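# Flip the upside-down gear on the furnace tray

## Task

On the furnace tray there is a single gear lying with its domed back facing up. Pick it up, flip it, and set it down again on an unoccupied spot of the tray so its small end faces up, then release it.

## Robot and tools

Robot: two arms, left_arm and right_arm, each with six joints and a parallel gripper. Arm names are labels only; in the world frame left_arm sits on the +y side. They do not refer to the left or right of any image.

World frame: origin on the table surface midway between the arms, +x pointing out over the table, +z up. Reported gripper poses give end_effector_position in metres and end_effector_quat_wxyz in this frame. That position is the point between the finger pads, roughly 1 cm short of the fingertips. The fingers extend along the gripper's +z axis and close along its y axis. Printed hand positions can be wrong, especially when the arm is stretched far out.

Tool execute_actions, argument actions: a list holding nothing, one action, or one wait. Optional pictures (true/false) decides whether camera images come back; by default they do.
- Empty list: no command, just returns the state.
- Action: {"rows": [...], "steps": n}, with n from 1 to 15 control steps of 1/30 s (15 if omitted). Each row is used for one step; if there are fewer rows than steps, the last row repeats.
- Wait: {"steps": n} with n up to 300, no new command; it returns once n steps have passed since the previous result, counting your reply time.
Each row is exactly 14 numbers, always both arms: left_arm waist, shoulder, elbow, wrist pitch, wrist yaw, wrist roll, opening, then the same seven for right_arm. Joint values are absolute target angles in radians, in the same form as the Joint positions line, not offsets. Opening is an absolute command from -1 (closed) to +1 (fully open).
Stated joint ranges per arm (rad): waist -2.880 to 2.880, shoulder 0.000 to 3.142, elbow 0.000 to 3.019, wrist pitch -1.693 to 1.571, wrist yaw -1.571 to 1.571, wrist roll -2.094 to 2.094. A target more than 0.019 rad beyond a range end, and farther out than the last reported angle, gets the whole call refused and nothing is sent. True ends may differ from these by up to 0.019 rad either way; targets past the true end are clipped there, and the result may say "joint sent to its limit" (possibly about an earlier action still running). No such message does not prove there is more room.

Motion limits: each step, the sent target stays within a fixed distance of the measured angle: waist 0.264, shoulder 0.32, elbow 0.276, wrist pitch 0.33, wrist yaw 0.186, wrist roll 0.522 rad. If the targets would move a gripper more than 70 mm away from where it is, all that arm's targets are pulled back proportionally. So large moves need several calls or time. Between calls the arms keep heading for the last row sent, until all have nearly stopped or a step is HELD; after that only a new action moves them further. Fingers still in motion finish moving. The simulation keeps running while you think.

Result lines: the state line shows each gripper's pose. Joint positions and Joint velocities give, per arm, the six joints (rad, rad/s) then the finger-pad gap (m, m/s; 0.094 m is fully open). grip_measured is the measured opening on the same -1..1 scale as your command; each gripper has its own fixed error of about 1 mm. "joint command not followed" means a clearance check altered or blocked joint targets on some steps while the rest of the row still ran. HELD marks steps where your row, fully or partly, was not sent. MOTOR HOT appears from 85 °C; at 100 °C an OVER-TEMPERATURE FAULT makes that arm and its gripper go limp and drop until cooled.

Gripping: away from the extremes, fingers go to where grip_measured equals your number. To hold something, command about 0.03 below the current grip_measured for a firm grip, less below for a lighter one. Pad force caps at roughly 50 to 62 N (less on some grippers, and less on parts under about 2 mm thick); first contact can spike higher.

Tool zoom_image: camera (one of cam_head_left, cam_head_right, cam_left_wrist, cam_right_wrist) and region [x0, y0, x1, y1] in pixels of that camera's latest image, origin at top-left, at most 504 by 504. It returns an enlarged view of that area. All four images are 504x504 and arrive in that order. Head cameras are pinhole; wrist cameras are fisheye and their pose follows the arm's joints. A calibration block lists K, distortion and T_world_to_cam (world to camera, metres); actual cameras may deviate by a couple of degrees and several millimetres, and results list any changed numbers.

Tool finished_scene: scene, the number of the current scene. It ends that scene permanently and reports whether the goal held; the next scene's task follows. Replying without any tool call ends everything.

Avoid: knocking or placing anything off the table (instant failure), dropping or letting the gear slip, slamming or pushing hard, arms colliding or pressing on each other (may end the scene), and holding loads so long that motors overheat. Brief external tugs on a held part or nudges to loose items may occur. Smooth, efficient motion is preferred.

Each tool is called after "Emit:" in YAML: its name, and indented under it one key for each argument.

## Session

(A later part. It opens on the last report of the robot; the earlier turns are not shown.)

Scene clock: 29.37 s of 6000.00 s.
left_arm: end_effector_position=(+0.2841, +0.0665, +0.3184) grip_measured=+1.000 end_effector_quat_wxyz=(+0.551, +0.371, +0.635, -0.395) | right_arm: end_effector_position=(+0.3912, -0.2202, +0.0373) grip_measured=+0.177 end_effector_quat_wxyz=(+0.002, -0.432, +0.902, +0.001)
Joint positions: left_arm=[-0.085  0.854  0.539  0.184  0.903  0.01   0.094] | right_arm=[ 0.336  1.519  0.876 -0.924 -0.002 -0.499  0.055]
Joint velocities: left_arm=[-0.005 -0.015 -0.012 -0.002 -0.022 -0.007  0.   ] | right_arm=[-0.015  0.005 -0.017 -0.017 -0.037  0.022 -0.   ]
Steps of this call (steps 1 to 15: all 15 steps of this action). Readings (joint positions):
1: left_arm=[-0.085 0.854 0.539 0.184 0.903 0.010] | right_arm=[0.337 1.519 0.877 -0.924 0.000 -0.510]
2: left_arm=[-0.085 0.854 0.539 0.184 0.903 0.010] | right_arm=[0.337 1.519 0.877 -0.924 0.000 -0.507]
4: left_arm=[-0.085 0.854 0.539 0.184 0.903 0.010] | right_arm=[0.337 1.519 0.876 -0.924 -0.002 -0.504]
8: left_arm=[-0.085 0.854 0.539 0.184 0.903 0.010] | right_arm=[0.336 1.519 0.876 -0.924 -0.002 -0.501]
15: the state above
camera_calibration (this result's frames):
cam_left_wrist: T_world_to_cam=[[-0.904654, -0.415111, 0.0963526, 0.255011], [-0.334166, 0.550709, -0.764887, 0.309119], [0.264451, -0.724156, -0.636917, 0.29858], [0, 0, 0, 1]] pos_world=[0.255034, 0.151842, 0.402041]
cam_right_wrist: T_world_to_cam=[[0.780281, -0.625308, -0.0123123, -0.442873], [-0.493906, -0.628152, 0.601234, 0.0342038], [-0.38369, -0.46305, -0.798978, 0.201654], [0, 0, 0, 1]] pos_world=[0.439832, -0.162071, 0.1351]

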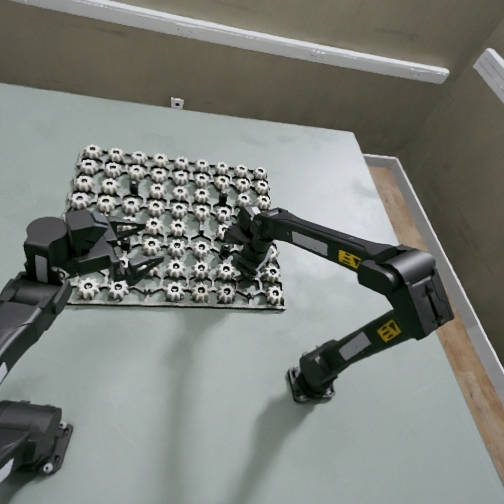

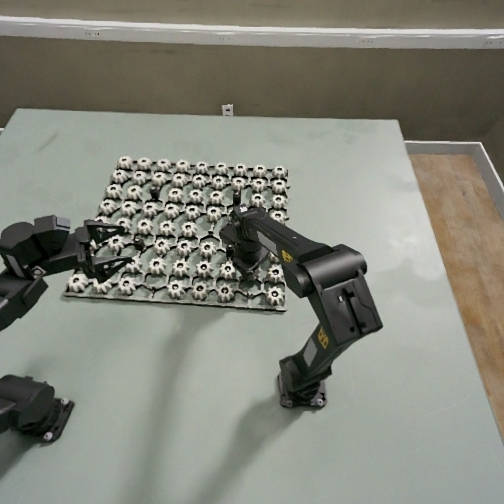

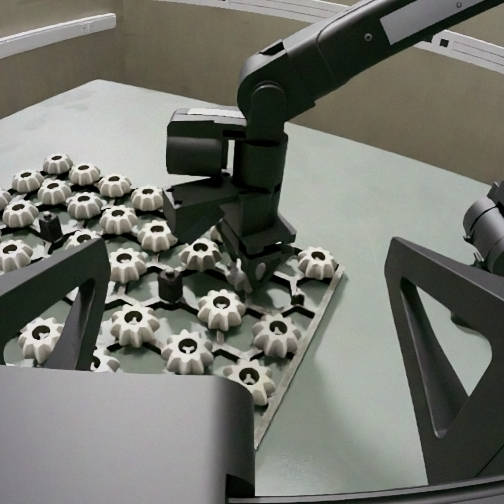

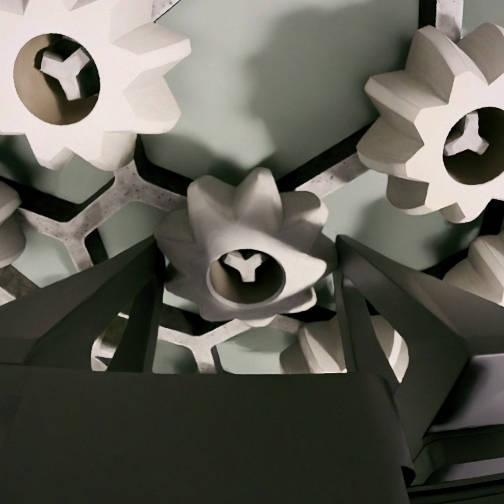

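Emit:
execute_actions:
  actions:
    - {"rows":[[-0.085,0.854,0.54,0.22,0.93,0,1,0.336,1.515,0.895,-0.93,0,-0.49,0.13],[-0.085,0.854,0.53,0.24,0.96,0,1,0.336,1.509,0.902,-0.94,0,-0.49,0.13],[-0.085,0.854,0.52,0.26,0.99,0,1,0.336,1.503,0.908,-0.952,0,-0.49,0.13],[-0.085,0.854,0.51,0.28,1.02,0,1,0.336,1.497,0.914,-0.965,0,-0.49,0.13],[-0.085,0.854,0.50,0.30,1.05,0,1,0.336,1.491,0.92,-0.978,0,-0.49,0.13],[-0.085,0.854,0.49,0.32,1.08,0,1,0.336,1.485,0.927,-0.991,0,-0.49,0.13],[-0.085,0.854,0.48,0.34,1.11,0,1,0.336,1.478,0.934,-1.005,0,-0.49,0.13],[-0.085,0.854,0.47,0.36,1.14,0,1,0.336,1.471,0.941,-1.02,0,-0.49,0.13],[-0.085,0.854,0.46,0.38,1.17,0,1,0.336,1.464,0.948,-1.035,0,-0.49,0.13],[-0.085,0.854,0.45,0.40,1.2,0,1,0.336,1.457,0.955,-1.05,0,-0.49,0.13],[-0.085,0.854,0.44,0.42,1.22,0,1,0.336,1.45,0.963,-1.065,0,-0.49,0.13],[-0.085,0.854,0.44,0.44,1.24,0,1,0.336,1.443,0.971,-1.08,0,-0.49,0.13],[-0.085,0.854,0.44,0.44,1.26,0,1,0.336,1.436,0.979,-1.095,0,-0.49,0.13],[-0.085,0.854,0.44,0.44,1.28,0,1,0.336,1.43,0.987,-1.105,0,-0.49,0.13],[-0.085,0.854,0.44,0.44,1.3,0,1,0.336,1.425,0.995,-1.113,0,-0.49,0.13]],"steps":15}

Scene clock: 31.17 s of 6000.00 s.
left_arm: end_effector_position=(+0.2092, +0.0545, +0.3047) grip_measured=+1.000 end_effector_quat_wxyz=(+0.513, +0.490, +0.511, -0.487) | right_arm: end_effector_position=(+0.3820, -0.2240, +0.0726) grip_measured=+0.177 end_effector_quat_wxyz=(-0.024, -0.431, +0.902, +0.002)
Joint positions: left_arm=[-0.085  0.854  0.435  0.415  1.281  0.009  0.094] | right_arm=[ 0.336  1.468  0.929 -1.079 -0.002 -0.498  0.055]
Joint velocities: left_arm=[ 0.005 -0.005  0.002  0.144  0.549  0.051  0.   ] | right_arm=[-0.015 -0.269  0.11  -0.422 -0.022  0.037 -0.   ]
Steps of this call (steps 1 to 15: the robot went on to your last target; steps 16 to 39: nothing new was sent; steps 40 to 54: all 15 steps of this action). Readings (joint positions):
40: left_arm=[-0.085 0.854 0.539 0.188 0.914 0.010] | right_arm=[0.336 1.519 0.876 -0.924 -0.002 -0.499]
41: left_arm=[-0.085 0.854 0.537 0.198 0.936 0.010] | right_arm=[0.336 1.519 0.876 -0.925 -0.002 -0.499]
43: left_arm=[-0.085 0.854 0.529 0.231 0.992 0.010] | right_arm=[0.336 1.519 0.876 -0.934 -0.002 -0.498]
47: left_arm=[-0.085 0.854 0.492 0.308 1.112 0.009] | right_arm=[0.336 1.517 0.891 -0.965 -0.002 -0.498]
54: the state above
camera_calibration (this result's frames):
cam_left_wrist: T_world_to_cam=[[-0.998788, -0.049204, -0.00111555, 0.213026], [-0.0274322, 0.575377, -0.817428, 0.230662], [0.0408625, -0.816407, -0.57603, 0.334196], [0, 0, 0, 1]] pos_world=[0.205439, 0.150604, 0.381294]
cam_right_wrist: T_world_to_cam=[[0.778423, -0.626681, -0.036455, -0.435551], [-0.465499, -0.615224, 0.636247, -0.00448065], [-0.421152, -0.4783, -0.770623, 0.233345], [0, 0, 0, 1]] pos_world=[0.43523, -0.164099, 0.166794]

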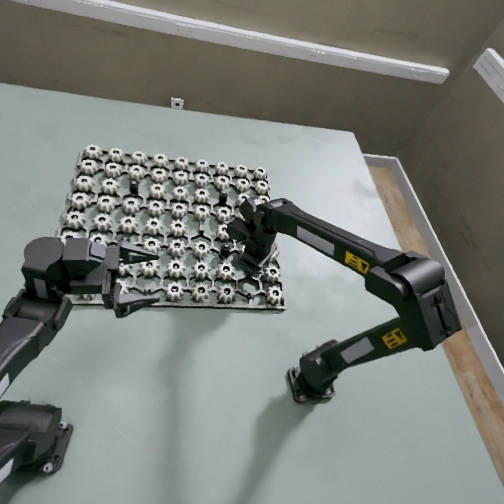

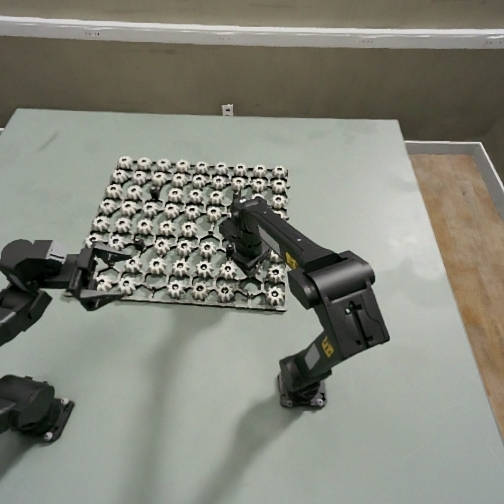

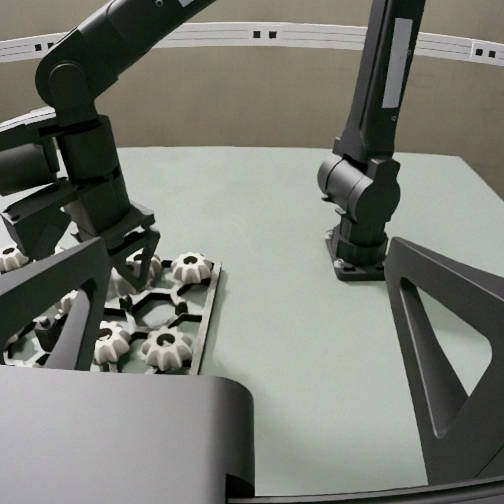

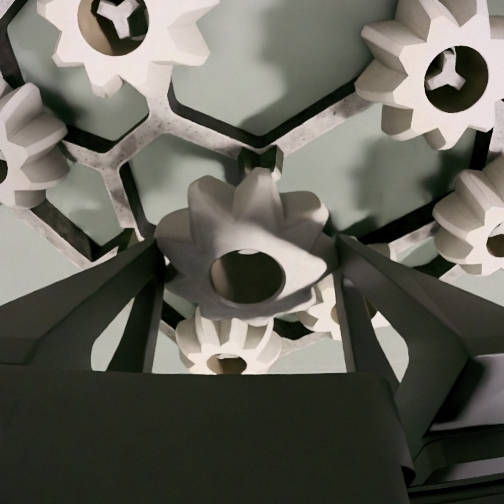

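Emit:
execute_actions:
  actions:
    - {"rows":[[-0.085,0.854,0.44,0.43,1.328,0,1,0.34,1.40,0.99,-1.09,0,-0.45,0.13],[-0.085,0.854,0.44,0.43,1.328,0,1,0.345,1.375,0.98,-1.06,0,-0.4,0.13],[-0.085,0.854,0.44,0.43,1.328,0,1,0.35,1.35,0.97,-1.02,0,-0.33,0.13],[-0.085,0.854,0.44,0.43,1.328,0,1,0.36,1.325,0.955,-0.97,0,-0.26,0.13],[-0.085,0.854,0.44,0.43,1.328,0,1,0.37,1.3,0.94,-0.92,0,-0.19,0.13],[-0.085,0.854,0.44,0.43,1.328,0,1,0.385,1.275,0.92,-0.87,-0.02,-0.12,0.13],[-0.085,0.854,0.44,0.43,1.328,0,1,0.4,1.25,0.9,-0.82,-0.05,-0.05,0.13],[-0.085,0.854,0.44,0.43,1.328,0,1,0.415,1.225,0.88,-0.77,-0.08,0.02,0.13],[-0.085,0.854,0.44,0.43,1.328,0,1,0.43,1.2,0.86,-0.72,-0.11,0.09,0.13],[-0.085,0.854,0.44,0.43,1.328,0,1,0.445,1.175,0.84,-0.67,-0.14,0.16,0.13],[-0.085,0.854,0.44,0.43,1.328,0,1,0.46,1.15,0.82,-0.62,-0.17,0.23,0.13],[-0.085,0.854,0.44,0.43,1.328,0,1,0.475,1.125,0.8,-0.57,-0.2,0.3,0.13],[-0.085,0.854,0.44,0.43,1.328,0,1,0.49,1.1,0.775,-0.52,-0.23,0.37,0.13],[-0.085,0.854,0.44,0.43,1.328,0,1,0.505,1.075,0.75,-0.47,-0.26,0.44,0.13],[-0.085,0.854,0.44,0.43,1.328,0,1,0.52,1.05,0.725,-0.41,-0.3,0.51,0.13]],"steps":15}
  pictures: false

Emit:
execute_actions:
  actions:
    - {"rows":[[-0.085,0.854,0.44,0.43,1.328,0,1,0.535,1.025,0.7,-0.35,-0.34,0.58,0.13],[-0.085,0.854,0.44,0.43,1.328,0,1,0.55,1.0,0.675,-0.29,-0.38,0.65,0.13],[-0.085,0.854,0.44,0.43,1.328,0,1,0.565,0.975,0.65,-0.23,-0.42,0.72,0.13],[-0.085,0.854,0.44,0.43,1.328,0,1,0.58,0.95,0.625,-0.17,-0.46,0.79,0.13],[-0.085,0.854,0.44,0.43,1.328,0,1,0.595,0.925,0.6,-0.11,-0.5,0.86,0.13],[-0.085,0.854,0.44,0.43,1.328,0,1,0.61,0.9,0.575,-0.05,-0.54,0.93,0.13],[-0.085,0.854,0.44,0.43,1.328,0,1,0.625,0.875,0.55,0.01,-0.58,1.0,0.13],[-0.085,0.854,0.44,0.43,1.328,0,1,0.64,0.85,0.525,0.07,-0.62,1.07,0.13],[-0.085,0.854,0.44,0.43,1.328,0,1,0.655,0.825,0.5,0.13,-0.66,1.14,0.13],[-0.085,0.854,0.44,0.43,1.328,0,1,0.67,0.8,0.48,0.19,-0.69,1.21,0.13],[-0.085,0.854,0.44,0.43,1.328,0,1,0.685,0.78,0.46,0.24,-0.72,1.27,0.13],[-0.085,0.854,0.44,0.43,1.328,0,1,0.695,0.765,0.44,0.28,-0.75,1.32,0.13],[-0.085,0.854,0.44,0.43,1.328,0,1,0.705,0.755,0.425,0.32,-0.77,1.36,0.13],[-0.085,0.854,0.44,0.43,1.328,0,1,0.713,0.745,0.413,0.35,-0.785,1.39,0.13],[-0.085,0.854,0.44,0.43,1.328,0,1,0.72,0.739,0.405,0.37,-0.795,1.41,0.13]],"steps":15}
  pictures: false

Emit:
execute_actions:
  actions:
    - {"steps":15}

Scene clock: 34.63 s of 6000.00 s.
left_arm: end_effector_position=(+0.2016, +0.0543, +0.3059) grip_measured=+1.000 end_effector_quat_wxyz=(+0.505, +0.503, +0.496, -0.496) | right_arm: end_effector_position=(+0.3833, -0.1040, +0.1849) grip_measured=+0.178 end_effector_quat_wxyz=(+0.265, -0.197, +0.912, +0.242)
Joint positions: left_arm=[-0.085  0.854  0.435  0.425  1.325  0.009  0.094] | right_arm=[ 0.492  1.108  0.761 -0.53  -0.266  0.221  0.055]
Joint velocities: left_arm=[-0.005 -0.015 -0.002 -0.007  0.037  0.007  0.   ] | right_arm=[ 0.435 -0.728 -0.696  1.556 -0.945  1.897 -0.   ]
Steps of this call (steps 1 to 30: the robot went on to your last target; steps 31 to 89: nothing new was sent; steps 90 to 104: all 15 steps of this action). Readings (joint positions):
90: left_arm=[-0.085 0.854 0.435 0.425 1.310 0.009] | right_arm=[0.330 1.442 0.947 -1.116 0.002 -0.491]
91: left_arm=[-0.085 0.854 0.435 0.425 1.320 0.009] | right_arm=[0.331 1.439 0.947 -1.106 0.002 -0.477]
93: left_arm=[-0.085 0.854 0.435 0.425 1.324 0.009] | right_arm=[0.336 1.419 0.943 -1.055 0.002 -0.418]
97: left_arm=[-0.085 0.854 0.435 0.425 1.325 0.009] | right_arm=[0.369 1.316 0.899 -0.873 -0.050 -0.222]
104: the state above

Scene clock: 35.13 s of 6000.00 s.
left_arm: end_effector_position=(+0.2016, +0.0543, +0.3059) grip_measured=+1.000 end_effector_quat_wxyz=(+0.505, +0.503, +0.496, -0.496) | right_arm: end_effector_position=(+0.2114, -0.0365, +0.2922) grip_measured=+0.178 end_effector_quat_wxyz=(+0.113, -0.105, +0.719, +0.678)
Joint positions: left_arm=[-0.085  0.854  0.435  0.425  1.325  0.009  0.094] | right_arm=[ 0.706  0.764  0.405  0.281 -0.785  1.206  0.055]
Joint velocities: left_arm=[ 0.005 -0.005  0.017 -0.002 -0.051  0.051  0.   ] | right_arm=[ 0.278 -0.425 -0.33   0.974 -0.418  1.355 -0.   ]
Steps of this call (steps 1 to 15: all 15 steps of this action). Readings (joint positions):
1: left_arm=[-0.085 0.854 0.435 0.425 1.325 0.009] | right_arm=[0.507 1.084 0.735 -0.477 -0.304 0.289]
2: left_arm=[-0.085 0.854 0.435 0.425 1.325 0.009] | right_arm=[0.521 1.061 0.708 -0.421 -0.343 0.357]
4: left_arm=[-0.085 0.854 0.435 0.425 1.325 0.009] | right_arm=[0.550 1.016 0.653 -0.308 -0.421 0.494]
8: left_arm=[-0.085 0.854 0.435 0.425 1.325 0.009] | right_arm=[0.608 0.923 0.545 -0.076 -0.581 0.771]
15: the state above

Scene clock: 35.63 s of 6000.00 s.
left_arm: end_effector_position=(+0.2016, +0.0543, +0.3059) grip_measured=+1.000 end_effector_quat_wxyz=(+0.505, +0.503, +0.496, -0.496) | right_arm: end_effector_position=(+0.2008, -0.0380, +0.2992) grip_measured=+0.178 end_effector_quat_wxyz=(+0.055, -0.058, +0.710, +0.700)
Joint positions: left_arm=[-0.085  0.854  0.435  0.425  1.325  0.009  0.094] | right_arm=[ 0.72   0.744  0.386  0.339 -0.796  1.396  0.055]
Joint velocities: left_arm=[-0.015 -0.005 -0.002  0.012  0.007 -0.037  0.   ] | right_arm=[-0.015 -0.015 -0.012 -0.022 -0.037  0.007 -0.001]
Steps of this call (steps 1 to 15: the robot went on to your last target). Readings (joint positions):
1: left_arm=[-0.085 0.854 0.435 0.425 1.325 0.009] | right_arm=[0.714 0.752 0.397 0.307 -0.793 1.246]
2: left_arm=[-0.085 0.854 0.435 0.425 1.325 0.009] | right_arm=[0.718 0.746 0.391 0.323 -0.796 1.277]
4: left_arm=[-0.085 0.854 0.435 0.425 1.325 0.009] | right_arm=[0.720 0.744 0.388 0.335 -0.796 1.322]
8: left_arm=[-0.085 0.854 0.435 0.425 1.325 0.009] | right_arm=[0.720 0.744 0.386 0.339 -0.796 1.370]
15: the state above
camera_calibration (this result's frames):
cam_left_wrist: T_world_to_cam=[[-0.999927, -0.00498829, -0.0110497, 0.206291], [0.0061869, 0.573851, -0.818937, 0.225328], [0.010426, -0.818945, -0.573778, 0.340644], [0, 0, 0, 1]] pos_world=[0.20133, 0.150694, 0.382263]
cam_right_wrist: T_world_to_cam=[[0.162234, -0.000896962, -0.986752, 0.262183], [-0.782741, -0.609013, -0.128139, 0.174066], [-0.600829, 0.79316, -0.0995047, 0.304206], [0, 0, 0, 1]] pos_world=[0.276489, -0.135041, 0.311284]

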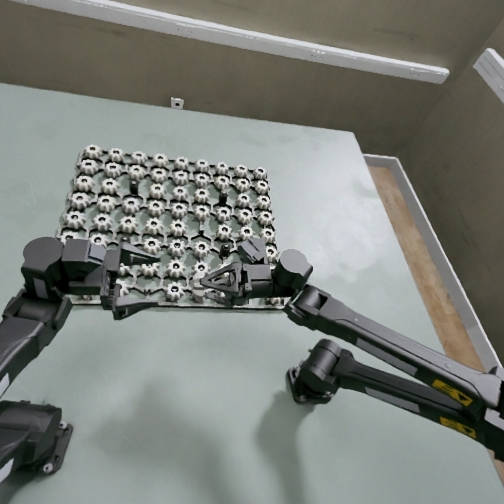

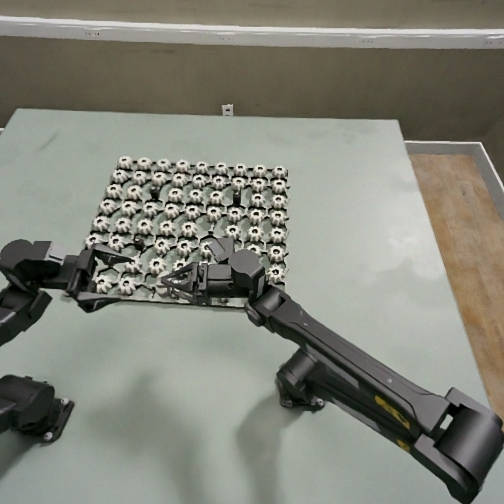

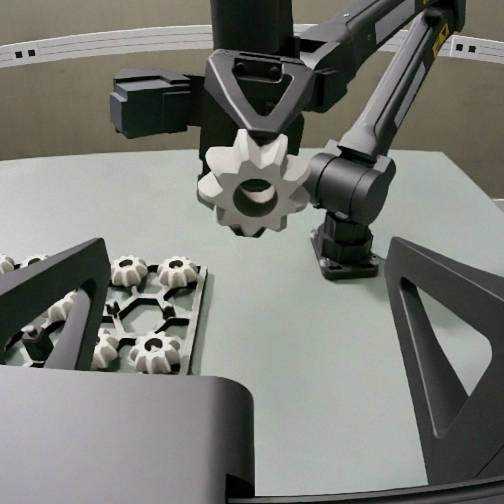

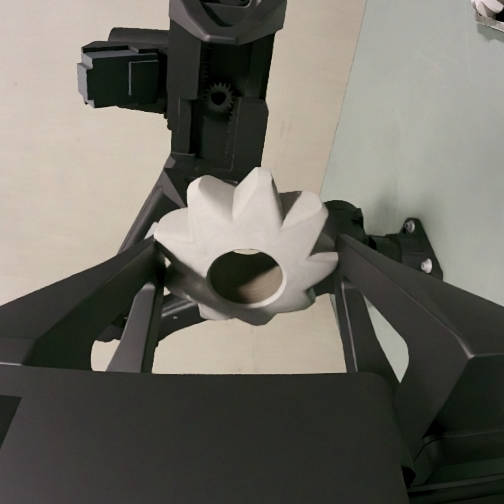

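Emit:
execute_actions:
  actions:
    - {"rows":[[-0.1,0.86,0.46,0.435,1.31,0,1,0.72,0.739,0.405,0.37,-0.795,1.41,0.13],[-0.12,0.87,0.465,0.44,1.29,0,1,0.72,0.739,0.405,0.37,-0.795,1.41,0.13],[-0.14,0.88,0.47,0.45,1.27,0,1,0.72,0.739,0.405,0.37,-0.795,1.41,0.13],[-0.16,0.89,0.472,0.455,1.25,0,1,0.72,0.739,0.405,0.37,-0.795,1.41,0.13],[-0.18,0.90,0.475,0.46,1.23,0,1,0.72,0.739,0.405,0.37,-0.795,1.41,0.13],[-0.2,0.91,0.478,0.47,1.21,0,1,0.72,0.739,0.405,0.37,-0.795,1.41,0.13],[-0.22,0.92,0.48,0.475,1.19,0,1,0.72,0.739,0.405,0.37,-0.795,1.41,0.13],[-0.24,0.93,0.483,0.48,1.17,0,1,0.72,0.739,0.405,0.37,-0.795,1.41,0.13],[-0.26,0.94,0.486,0.49,1.15,0,1,0.72,0.739,0.405,0.37,-0.795,1.41,0.13],[-0.28,0.95,0.489,0.5,1.13,0,1,0.72,0.739,0.405,0.37,-0.795,1.41,0.13],[-0.3,0.96,0.492,0.51,1.11,0,1,0.72,0.739,0.405,0.37,-0.795,1.41,0.13],[-0.315,0.97,0.495,0.52,1.1,0,1,0.72,0.739,0.405,0.37,-0.795,1.41,0.13],[-0.322,0.975,0.497,0.52,1.092,0,1,0.72,0.739,0.405,0.37,-0.795,1.41,0.13]],"steps":15}
  pictures: false

Emit:
execute_actions:
  actions:
    - {"steps":8}

Scene clock: 38.13 s of 6000.00 s.
left_arm: end_effector_position=(+0.1990, -0.0063, +0.2823) grip_measured=+1.000 end_effector_quat_wxyz=(+0.493, +0.498, +0.509, -0.500) | right_arm: end_effector_position=(+0.2008, -0.0380, +0.2992) grip_measured=+0.178 end_effector_quat_wxyz=(+0.053, -0.056, +0.710, +0.700)
Joint positions: left_arm=[-0.311  0.966  0.435  0.499  1.097  0.009  0.094] | right_arm=[ 0.72   0.744  0.386  0.339 -0.796  1.402  0.055]
Joint velocities: left_arm=[-0.161  0.132 -0.007  0.032 -0.066  0.007  0.   ] | right_arm=[-0.015 -0.015  0.012  0.022  0.125  0.051 -0.001]
Steps of this call (steps 1 to 15: the robot went on to your last target; steps 16 to 60: nothing new was sent; steps 61 to 75: all 15 steps of this action). Readings (joint positions):
61: left_arm=[-0.085 0.854 0.435 0.425 1.320 0.009] | right_arm=[0.720 0.744 0.386 0.339 -0.796 1.402]
62: left_arm=[-0.087 0.854 0.435 0.425 1.306 0.009] | right_arm=[0.720 0.744 0.386 0.339 -0.796 1.402]
64: left_arm=[-0.104 0.859 0.435 0.432 1.268 0.009] | right_arm=[0.720 0.744 0.386 0.339 -0.796 1.402]
68: left_arm=[-0.186 0.895 0.435 0.455 1.189 0.009] | right_arm=[0.720 0.744 0.386 0.339 -0.796 1.402]
75: the state above

Scene clock: 38.40 s of 6000.00 s.
left_arm: end_effector_position=(+0.1987, -0.0074, +0.2818) grip_measured=+1.000 end_effector_quat_wxyz=(+0.493, +0.498, +0.509, -0.500) | right_arm: end_effector_position=(+0.2008, -0.0380, +0.2992) grip_measured=+0.178 end_effector_quat_wxyz=(+0.053, -0.056, +0.710, +0.700)
Joint positions: left_arm=[-0.315  0.97   0.435  0.504  1.095  0.009  0.094] | right_arm=[ 0.72   0.744  0.386  0.339 -0.796  1.402  0.055]
Joint velocities: left_arm=[-0.024 -0.005  0.012 -0.012  0.007 -0.022  0.   ] | right_arm=[-0.005  0.005 -0.007 -0.012 -0.022 -0.066  0.001]
Steps of this call (steps 1 to 8: the robot went on to your last target). Readings (joint positions):
1: left_arm=[-0.315 0.969 0.435 0.500 1.096 0.009] | right_arm=[0.720 0.744 0.386 0.339 -0.796 1.402]
2: left_arm=[-0.315 0.970 0.435 0.501 1.096 0.009] | right_arm=[0.720 0.744 0.386 0.339 -0.796 1.402]
4: left_arm=[-0.315 0.970 0.435 0.503 1.095 0.009] | right_arm=[0.720 0.744 0.386 0.339 -0.796 1.402]
8: the state above
camera_calibration (this result's frames):
cam_left_wrist: T_world_to_cam=[[-0.999746, -0.00509337, 0.0219624, 0.193446], [-0.0207765, 0.586371, -0.809776, 0.243951], [-0.00875364, -0.810027, -0.586328, 0.283702], [0, 0, 0, 1]] pos_world=[0.200949, 0.0877457, 0.359639]
cam_right_wrist: T_world_to_cam=[[0.155832, -0.000932473, -0.987783, 0.263776], [-0.78361, -0.608946, -0.123047, 0.172719], [-0.601392, 0.793211, -0.095624, 0.30316], [0, 0, 0, 1]] pos_world=[0.276557, -0.135047, 0.310795]

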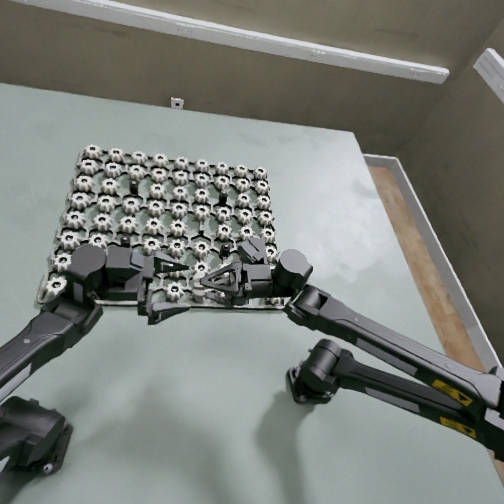

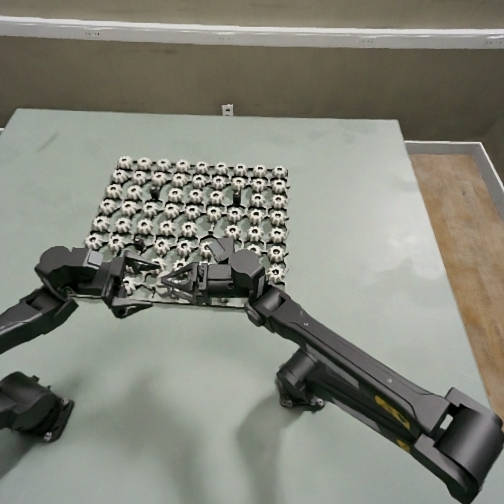

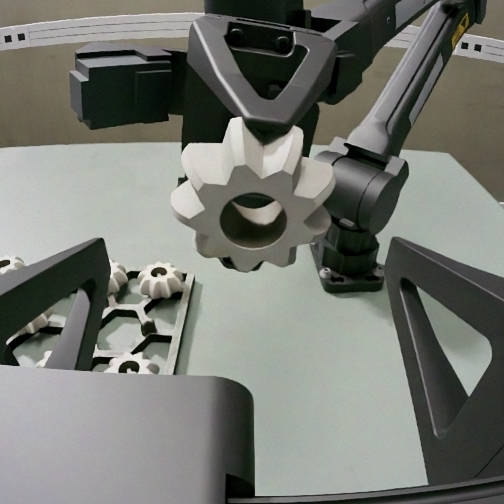

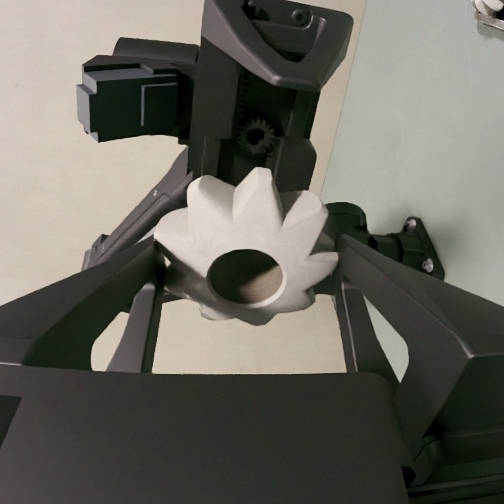

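Emit:
execute_actions:
  actions:
    - {"rows":[[-0.322,0.975,0.52,0.52,1.092,0,0.9,0.72,0.739,0.405,0.37,-0.795,1.41,0.13],[-0.322,0.975,0.535,0.52,1.092,0,0.85,0.72,0.739,0.405,0.37,-0.795,1.41,0.13],[-0.322,0.975,0.545,0.52,1.092,0,0.8,0.72,0.739,0.405,0.37,-0.795,1.41,0.13],[-0.33,0.98,0.545,0.52,1.085,0,0.75,0.72,0.739,0.405,0.37,-0.795,1.41,0.13],[-0.34,0.985,0.545,0.525,1.075,0,0.7,0.72,0.739,0.405,0.37,-0.795,1.41,0.13],[-0.35,0.99,0.545,0.53,1.065,0,0.65,0.72,0.739,0.405,0.37,-0.795,1.41,0.13],[-0.36,0.995,0.545,0.535,1.055,0,0.6,0.72,0.739,0.405,0.37,-0.795,1.41,0.13],[-0.37,1.0,0.545,0.54,1.045,0,0.6,0.72,0.739,0.405,0.37,-0.795,1.41,0.13],[-0.38,1.005,0.545,0.544,1.035,0,0.6,0.72,0.739,0.405,0.37,-0.795,1.41,0.13],[-0.39,1.01,0.545,0.544,1.025,0,0.6,0.72,0.739,0.405,0.37,-0.795,1.41,0.13],[-0.397,1.011,0.545,0.544,1.019,0,0.6,0.72,0.739,0.405,0.37,-0.795,1.41,0.13]],"steps":15}
  pictures: false

Emit:
execute_actions:
  actions:
    - {"steps":8}

Scene clock: 41.03 s of 6000.00 s.
left_arm: end_effector_position=(+0.2035, -0.0326, +0.3061) grip_measured=+0.602 end_effector_quat_wxyz=(+0.512, +0.504, +0.489, -0.495) | right_arm: end_effector_position=(+0.2007, -0.0382, +0.2980) grip_measured=+0.178 end_effector_quat_wxyz=(+0.053, -0.055, +0.710, +0.700)
Joint positions: left_arm=[-0.387  0.999  0.497  0.53   1.023  0.008  0.075] | right_arm=[ 0.72   0.744  0.384  0.339 -0.795  1.403  0.055]
Joint velocities: left_arm=[-0.034  0.034  0.007 -0.017  0.022 -0.007 -0.001] | right_arm=[-0.015 -0.015 -0.002  0.032 -0.007 -0.037  0.001]
Steps of this call (steps 1 to 15: the robot went on to your last target; steps 16 to 64: nothing new was sent; steps 65 to 79: all 15 steps of this action). Readings (joint positions):
65: left_arm=[-0.315 0.970 0.437 0.504 1.095 0.009] | right_arm=[0.720 0.744 0.386 0.339 -0.796 1.402]
66: left_arm=[-0.315 0.970 0.441 0.504 1.095 0.009] | right_arm=[0.720 0.744 0.386 0.339 -0.796 1.402]
68: left_arm=[-0.315 0.970 0.459 0.504 1.092 0.009] | right_arm=[0.720 0.744 0.386 0.339 -0.796 1.402]
72: left_arm=[-0.331 0.974 0.492 0.518 1.055 0.009] | right_arm=[0.720 0.744 0.386 0.339 -0.796 1.403]
79: the state above

Scene clock: 41.30 s of 6000.00 s.
left_arm: end_effector_position=(+0.2039, -0.0328, +0.3056) grip_measured=+0.602 end_effector_quat_wxyz=(+0.512, +0.503, +0.490, -0.495) | right_arm: end_effector_position=(+0.2007, -0.0382, +0.2981) grip_measured=+0.178 end_effector_quat_wxyz=(+0.053, -0.055, +0.710, +0.700)
Joint positions: left_arm=[-0.387  1.001  0.497  0.53   1.022  0.008  0.075] | right_arm=[ 0.72   0.744  0.384  0.339 -0.795  1.403  0.055]
Joint velocities: left_arm=[-0.015 -0.015  0.002 -0.012  0.007 -0.051 -0.   ] | right_arm=[-0.005 -0.005 -0.012  0.017  0.022  0.007 -0.001]
Steps of this call (steps 1 to 8: the robot went on to your last target). Readings (joint positions):
1: left_arm=[-0.387 1.001 0.497 0.530 1.023 0.008] | right_arm=[0.720 0.744 0.384 0.339 -0.795 1.403]
2: left_arm=[-0.387 1.001 0.497 0.530 1.022 0.008] | right_arm=[0.720 0.744 0.384 0.339 -0.795 1.403]
4: left_arm=[-0.387 1.001 0.497 0.530 1.022 0.008] | right_arm=[0.720 0.744 0.384 0.339 -0.795 1.403]
8: the state above
camera_calibration (this result's frames):
cam_left_wrist: T_world_to_cam=[[-0.99964, -0.00632296, -0.0260898, 0.212584], [0.0179793, 0.564006, -0.825575, 0.274329], [0.0199349, -0.825746, -0.56369, 0.263858], [0, 0, 0, 1]] pos_world=[0.202315, 0.0645003, 0.380759]
cam_right_wrist: T_world_to_cam=[[0.154391, -0.00212164, -0.988008, 0.262997], [-0.784256, -0.608476, -0.121245, 0.171986], [-0.600921, 0.79357, -0.0956071, 0.303086], [0, 0, 0, 1]] pos_world=[0.276407, -0.135312, 0.309673]

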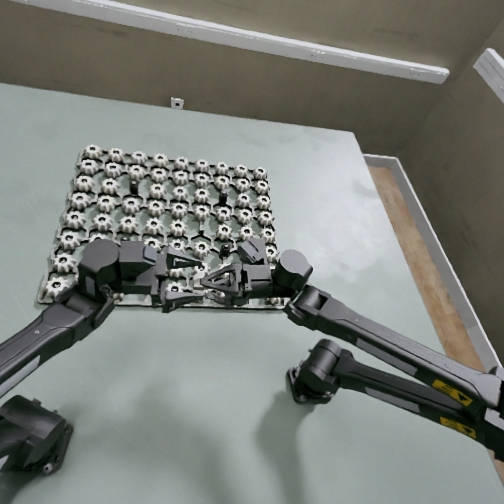

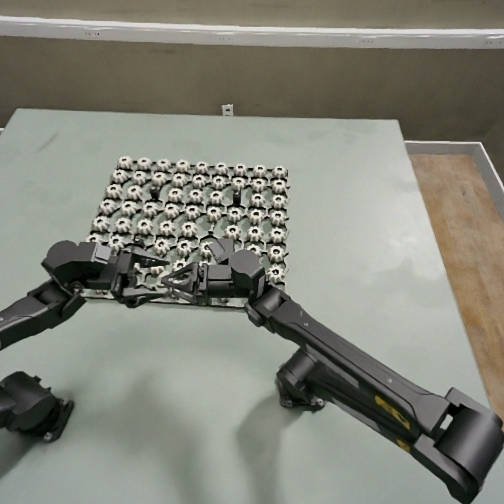

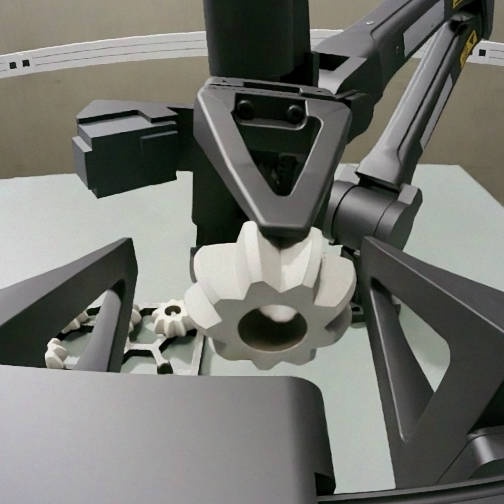

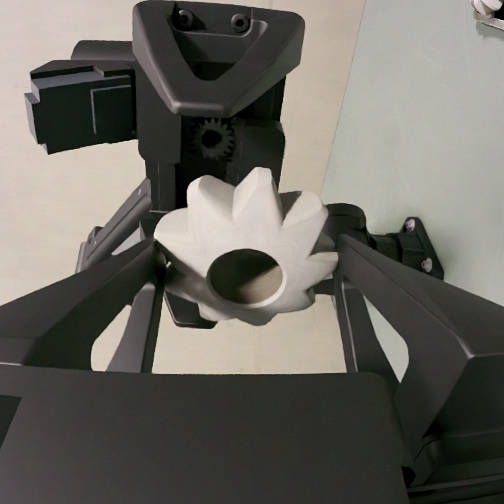

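Emit:
execute_actions:
  actions:
    - {"rows":[[-0.397,1.011,0.50,0.544,1.019,0,0.7,0.72,0.739,0.405,0.37,-0.795,1.41,0.13],[-0.397,1.011,0.495,0.544,1.019,0,0.7,0.72,0.739,0.405,0.37,-0.795,1.41,0.13],[-0.4,1.011,0.49,0.544,1.016,0,0.7,0.72,0.739,0.405,0.37,-0.795,1.41,0.13],[-0.404,1.011,0.485,0.544,1.012,0,0.7,0.72,0.739,0.405,0.37,-0.795,1.41,0.13],[-0.408,1.011,0.48,0.544,1.008,0,0.7,0.72,0.739,0.405,0.37,-0.795,1.41,0.13],[-0.412,1.011,0.475,0.544,1.004,0,0.7,0.72,0.739,0.405,0.37,-0.795,1.41,0.13]],"steps":15}

Scene clock: 43.20 s of 6000.00 s.
left_arm: end_effector_position=(+0.1997, -0.0328, +0.2940) grip_measured=+0.698 end_effector_quat_wxyz=(+0.505, +0.500, +0.499, -0.495) | right_arm: end_effector_position=(+0.2007, -0.0382, +0.2981) grip_measured=+0.178 end_effector_quat_wxyz=(+0.053, -0.055, +0.710, +0.700)
Joint positions: left_arm=[-0.396  1.001  0.473  0.53   1.008  0.008  0.08 ] | right_arm=[ 0.72   0.744  0.384  0.339 -0.795  1.403  0.055]
Joint velocities: left_arm=[-0.005  0.005 -0.012  0.002 -0.051  0.051 -0.   ] | right_arm=[-0.005 -0.015 -0.017 -0.007 -0.007  0.022 -0.   ]
Steps of this call (steps 1 to 15: the robot went on to your last target; steps 16 to 42: nothing new was sent; steps 43 to 57: all 15 steps of this action). Readings (joint positions):
43: left_arm=[-0.387 1.001 0.497 0.530 1.022 0.008] | right_arm=[0.720 0.744 0.384 0.339 -0.795 1.403]
44: left_arm=[-0.387 1.001 0.497 0.530 1.022 0.008] | right_arm=[0.720 0.744 0.384 0.339 -0.795 1.403]
46: left_arm=[-0.387 1.001 0.495 0.530 1.018 0.008] | right_arm=[0.720 0.744 0.384 0.339 -0.795 1.403]
50: left_arm=[-0.392 1.001 0.480 0.530 1.008 0.008] | right_arm=[0.720 0.744 0.384 0.339 -0.795 1.403]
57: the state above
camera_calibration (this result's frames):
cam_left_wrist: T_world_to_cam=[[-0.999915, -0.0114684, -0.00624409, 0.202153], [-0.0014683, 0.573893, -0.818929, 0.267144], [0.0129752, -0.81885, -0.573861, 0.262035], [0, 0, 0, 1]] pos_world=[0.199128, 0.0635737, 0.370406]
cam_right_wrist: T_world_to_cam=[[0.154391, -0.00212164, -0.988008, 0.262997], [-0.784256, -0.608476, -0.121245, 0.171986], [-0.600921, 0.79357, -0.0956071, 0.303086], [0, 0, 0, 1]] pos_world=[0.276407, -0.135312, 0.309673]

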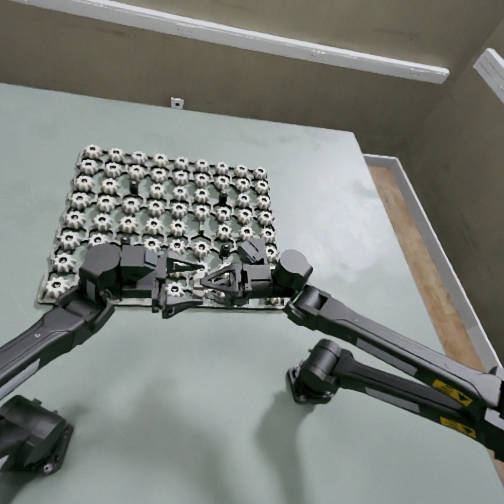

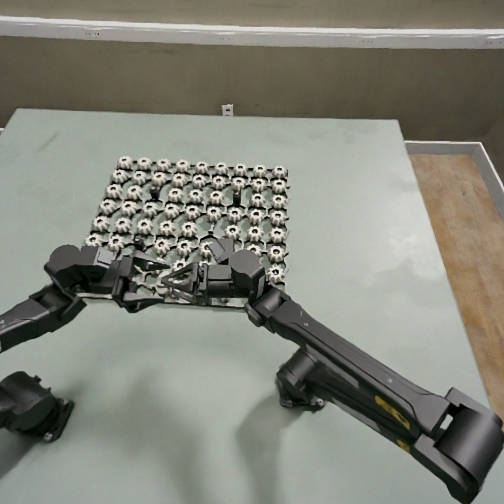

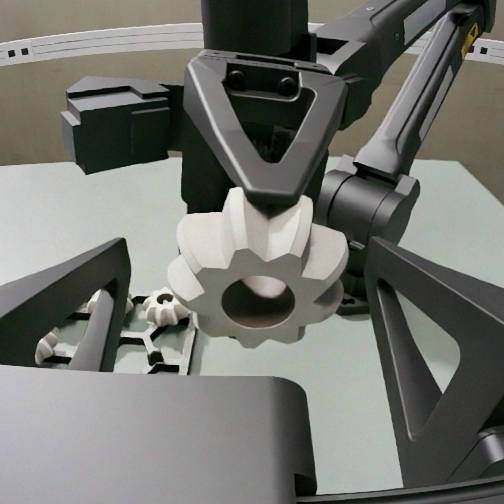

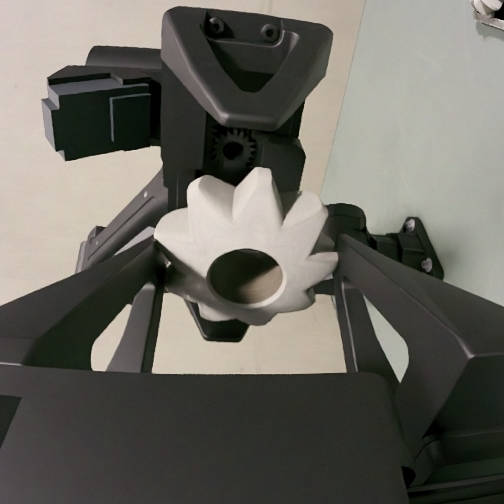

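Emit:
zoom_image:
  camera: "cam_head_left"
  region: [150, 240, 250, 330]

Region (150, 240, 250, 330) of cam_head_left's 504x504 image, scaled by 5.040, with more detail than that image has; it fills the top 454 rows of this view, and the rest is white.

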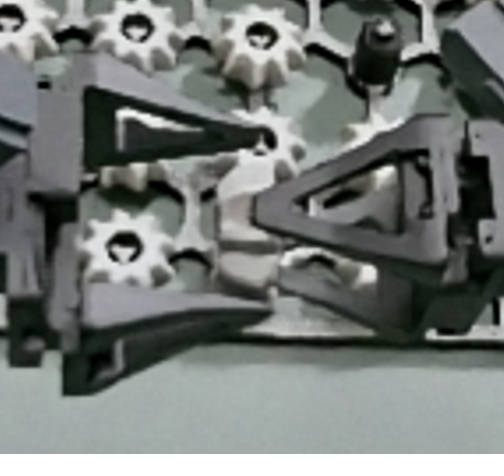

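Emit:
execute_actions:
  actions:
    - {"rows":[[-0.418,1.015,0.473,0.55,1.0,0,0.6,0.72,0.739,0.405,0.37,-0.795,1.41,0.13],[-0.424,1.019,0.471,0.555,0.996,0,0.55,0.72,0.739,0.405,0.37,-0.795,1.41,0.13],[-0.43,1.023,0.469,0.56,0.991,0,0.5,0.72,0.739,0.405,0.37,-0.795,1.41,0.13],[-0.435,1.027,0.469,0.564,0.986,0,0.5,0.72,0.739,0.405,0.37,-0.795,1.41,0.13]],"steps":15}

Emit:
zoom_image:
  camera: "cam_head_left"
  region: [150, 240, 250, 330]

Scene clock: 46.43 s of 6000.00 s.
left_arm: end_effector_position=(+0.1968, -0.0399, +0.2921) grip_measured=+0.502 end_effector_quat_wxyz=(+0.505, +0.502, +0.496, -0.497) | right_arm: end_effector_position=(+0.2007, -0.0382, +0.2981) grip_measured=+0.178 end_effector_quat_wxyz=(+0.053, -0.055, +0.710, +0.700)
Joint positions: left_arm=[-0.421  1.015  0.473  0.548  0.989  0.008  0.071] | right_arm=[ 0.72   0.744  0.384  0.339 -0.795  1.403  0.055]
Joint velocities: left_arm=[-0.005 -0.005 -0.017 -0.007  0.022 -0.037 -0.   ] | right_arm=[-0.015  0.005 -0.022 -0.002 -0.037  0.007 -0.   ]
Steps of this call (steps 1 to 15: the robot went on to your last target; steps 16 to 82: nothing new was sent; steps 83 to 97: all 15 steps of this action). Readings (joint positions):
83: left_arm=[-0.397 1.001 0.473 0.531 1.005 0.008] | right_arm=[0.720 0.744 0.384 0.339 -0.795 1.403]
84: left_arm=[-0.398 1.001 0.473 0.533 1.002 0.008] | right_arm=[0.720 0.744 0.384 0.339 -0.795 1.403]
86: left_arm=[-0.406 1.005 0.473 0.541 0.993 0.008] | right_arm=[0.720 0.744 0.384 0.339 -0.795 1.403]
90: left_arm=[-0.421 1.014 0.473 0.547 0.990 0.008] | right_arm=[0.720 0.744 0.384 0.339 -0.795 1.403]
97: the state above
camera_calibration (this result's frames):
cam_left_wrist: T_world_to_cam=[[-0.999943, -0.00500016, -0.00939999, 0.20032], [0.00484873, 0.572146, -0.820137, 0.26865], [0.00947899, -0.820136, -0.57209, 0.255273], [0, 0, 0, 1]] pos_world=[0.196586, 0.0566535, 0.368252]
cam_right_wrist: T_world_to_cam=[[0.154391, -0.00212164, -0.988008, 0.262997], [-0.784256, -0.608476, -0.121245, 0.171986], [-0.600921, 0.79357, -0.0956071, 0.303086], [0, 0, 0, 1]] pos_world=[0.276407, -0.135312, 0.309673]

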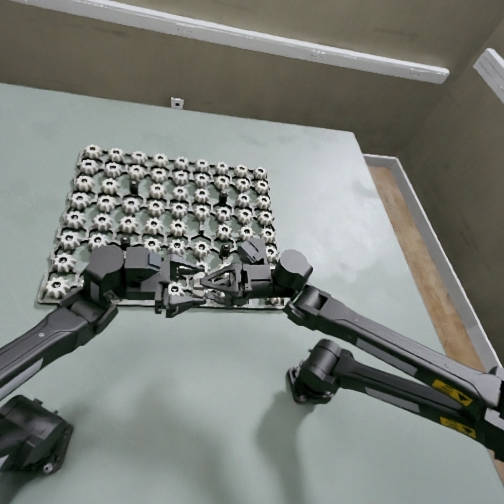

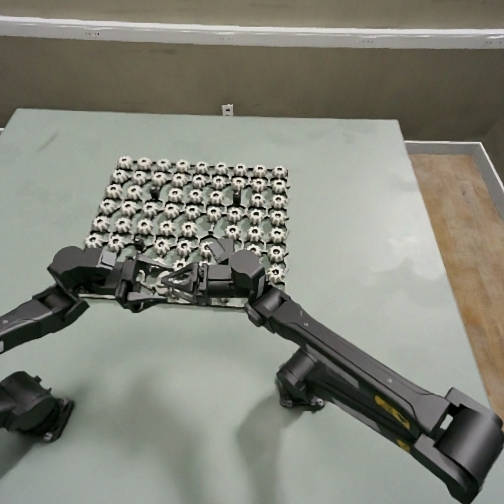

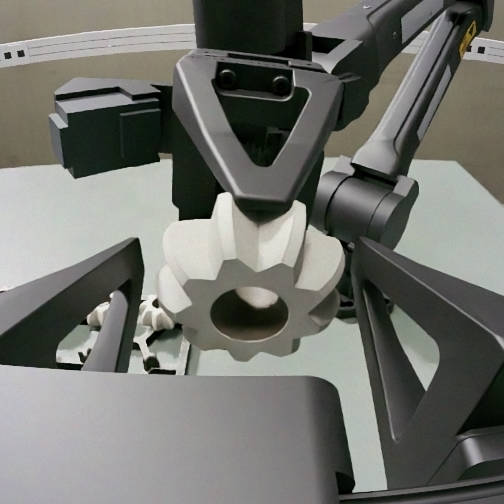

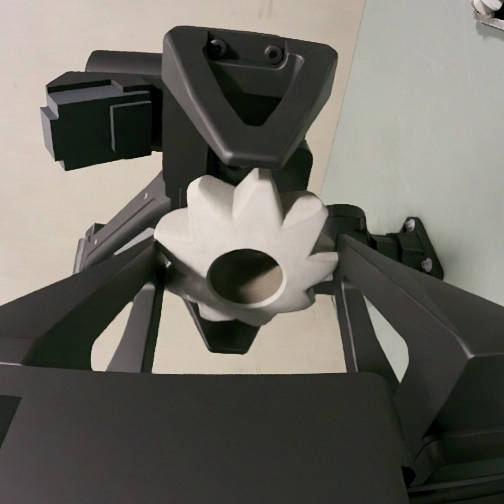

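Region (150, 240, 250, 330) of cam_head_left's 504x504 image, scaled by 5.040, with more detail than that image has; it fills the top 454 rows of this view, and the rest is white.

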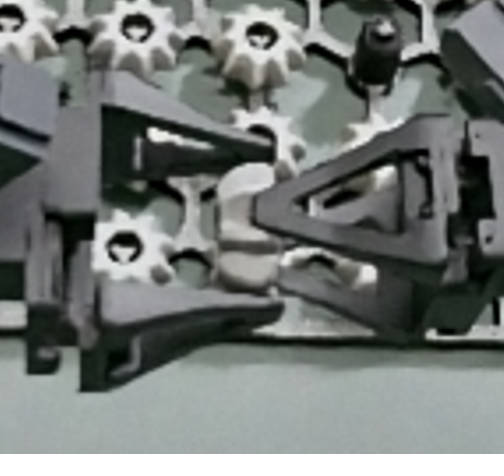

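Emit:
execute_actions:
  actions:
    - {"rows":[[-0.435,1.036,0.469,0.564,0.986,0,0.5,0.72,0.739,0.405,0.37,-0.795,1.41,0.13],[-0.435,1.036,0.469,0.564,0.986,0,0.47,0.72,0.739,0.405,0.37,-0.795,1.41,0.13],[-0.435,1.036,0.469,0.564,0.986,0,0.44,0.72,0.739,0.405,0.37,-0.795,1.41,0.13],[-0.435,1.036,0.469,0.564,0.986,0,0.41,0.72,0.739,0.405,0.37,-0.795,1.41,0.13],[-0.435,1.036,0.469,0.564,0.986,0,0.38,0.72,0.739,0.405,0.37,-0.795,1.41,0.13],[-0.435,1.036,0.469,0.564,0.986,0,0.35,0.72,0.739,0.405,0.37,-0.795,1.41,0.13],[-0.435,1.036,0.469,0.564,0.986,0,0.32,0.72,0.739,0.405,0.37,-0.795,1.41,0.13],[-0.435,1.036,0.469,0.564,0.986,0,0.29,0.72,0.739,0.405,0.37,-0.795,1.41,0.13],[-0.435,1.036,0.469,0.564,0.986,0,0.26,0.72,0.739,0.405,0.37,-0.795,1.41,0.13],[-0.435,1.036,0.469,0.564,0.986,0,0.23,0.72,0.739,0.405,0.37,-0.795,1.41,0.13],[-0.435,1.036,0.469,0.564,0.986,0,0.2,0.72,0.739,0.405,0.37,-0.795,1.41,0.13],[-0.435,1.036,0.469,0.564,0.986,0,0.17,0.72,0.739,0.405,0.37,-0.795,1.41,0.13],[-0.435,1.036,0.469,0.564,0.986,0,0.12,0.72,0.739,0.405,0.37,-0.795,1.41,0.13]],"steps":15}

Scene clock: 49.27 s of 6000.00 s.
left_arm: end_effector_position=(+0.1973, -0.0408, +0.2887) grip_measured=+0.200 end_effector_quat_wxyz=(+0.501, +0.501, +0.500, -0.499) | right_arm: end_effector_position=(+0.2013, -0.0382, +0.2978) grip_measured=+0.178 end_effector_quat_wxyz=(+0.054, -0.054, +0.710, +0.700)
Joint positions: left_arm=[-0.422  1.024  0.472  0.55   0.99   0.004  0.056] | right_arm=[ 0.72   0.744  0.383  0.339 -0.791  1.403  0.055]
Joint velocities: left_arm=[-0.015 -0.005  0.012 -0.012 -0.066 -0.051 -0.001] | right_arm=[-0.005 -0.005 -0.007 -0.007 -0.037  0.007  0.   ]
Steps of this call (steps 1 to 15: the robot went on to your last target; steps 16 to 70: nothing new was sent; steps 71 to 85: all 15 steps of this action). Readings (joint positions):
71: left_arm=[-0.421 1.016 0.473 0.549 0.989 0.008] | right_arm=[0.720 0.744 0.384 0.339 -0.795 1.403]
72: left_arm=[-0.421 1.017 0.473 0.549 0.989 0.008] | right_arm=[0.720 0.744 0.384 0.339 -0.795 1.403]
74: left_arm=[-0.421 1.020 0.473 0.549 0.989 0.008] | right_arm=[0.720 0.744 0.384 0.339 -0.795 1.403]
78: left_arm=[-0.421 1.024 0.473 0.549 0.989 0.008] | right_arm=[0.720 0.744 0.384 0.339 -0.795 1.403]
85: the state above
camera_calibration (this result's frames):
cam_left_wrist: T_world_to_cam=[[-0.999993, -0.0034512, 0.00141661, 0.197778], [-0.00314567, 0.575904, -0.817512, 0.26734], [0.00200556, -0.81751, -0.57591, 0.255248], [0, 0, 0, 1]] pos_world=[0.198105, 0.0553889, 0.365273]
cam_right_wrist: T_world_to_cam=[[0.154169, -0.00303176, -0.98804, 0.262704], [-0.786597, -0.60552, -0.120879, 0.172897], [-0.597911, 0.795825, -0.0957372, 0.302985], [0, 0, 0, 1]] pos_world=[0.276657, -0.135634, 0.309468]

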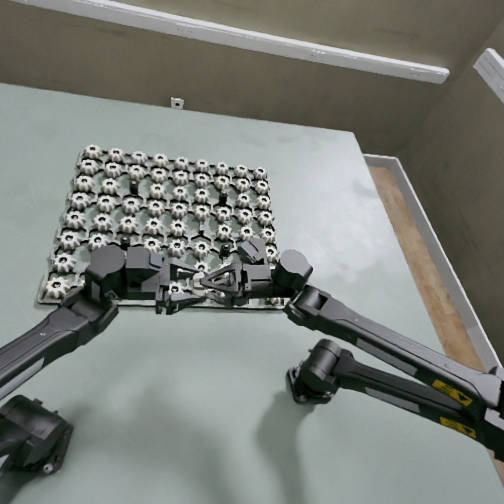

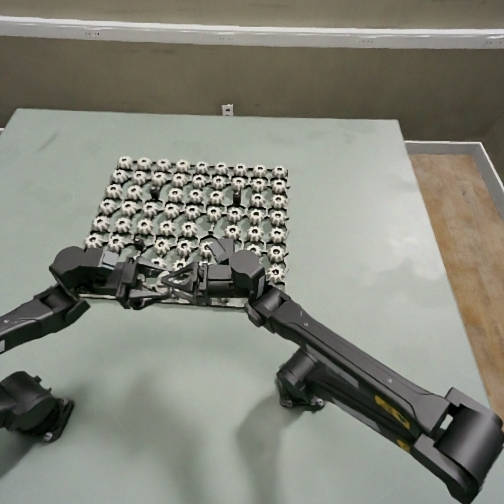

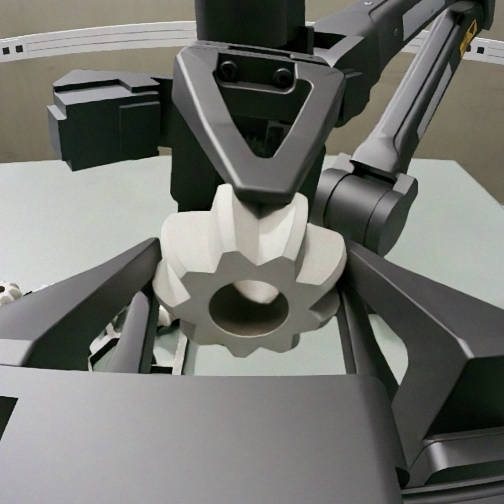

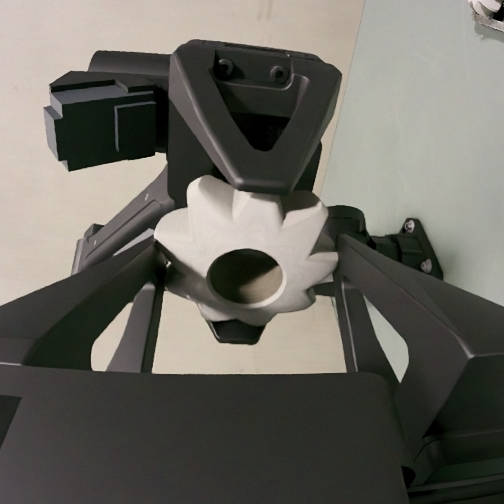

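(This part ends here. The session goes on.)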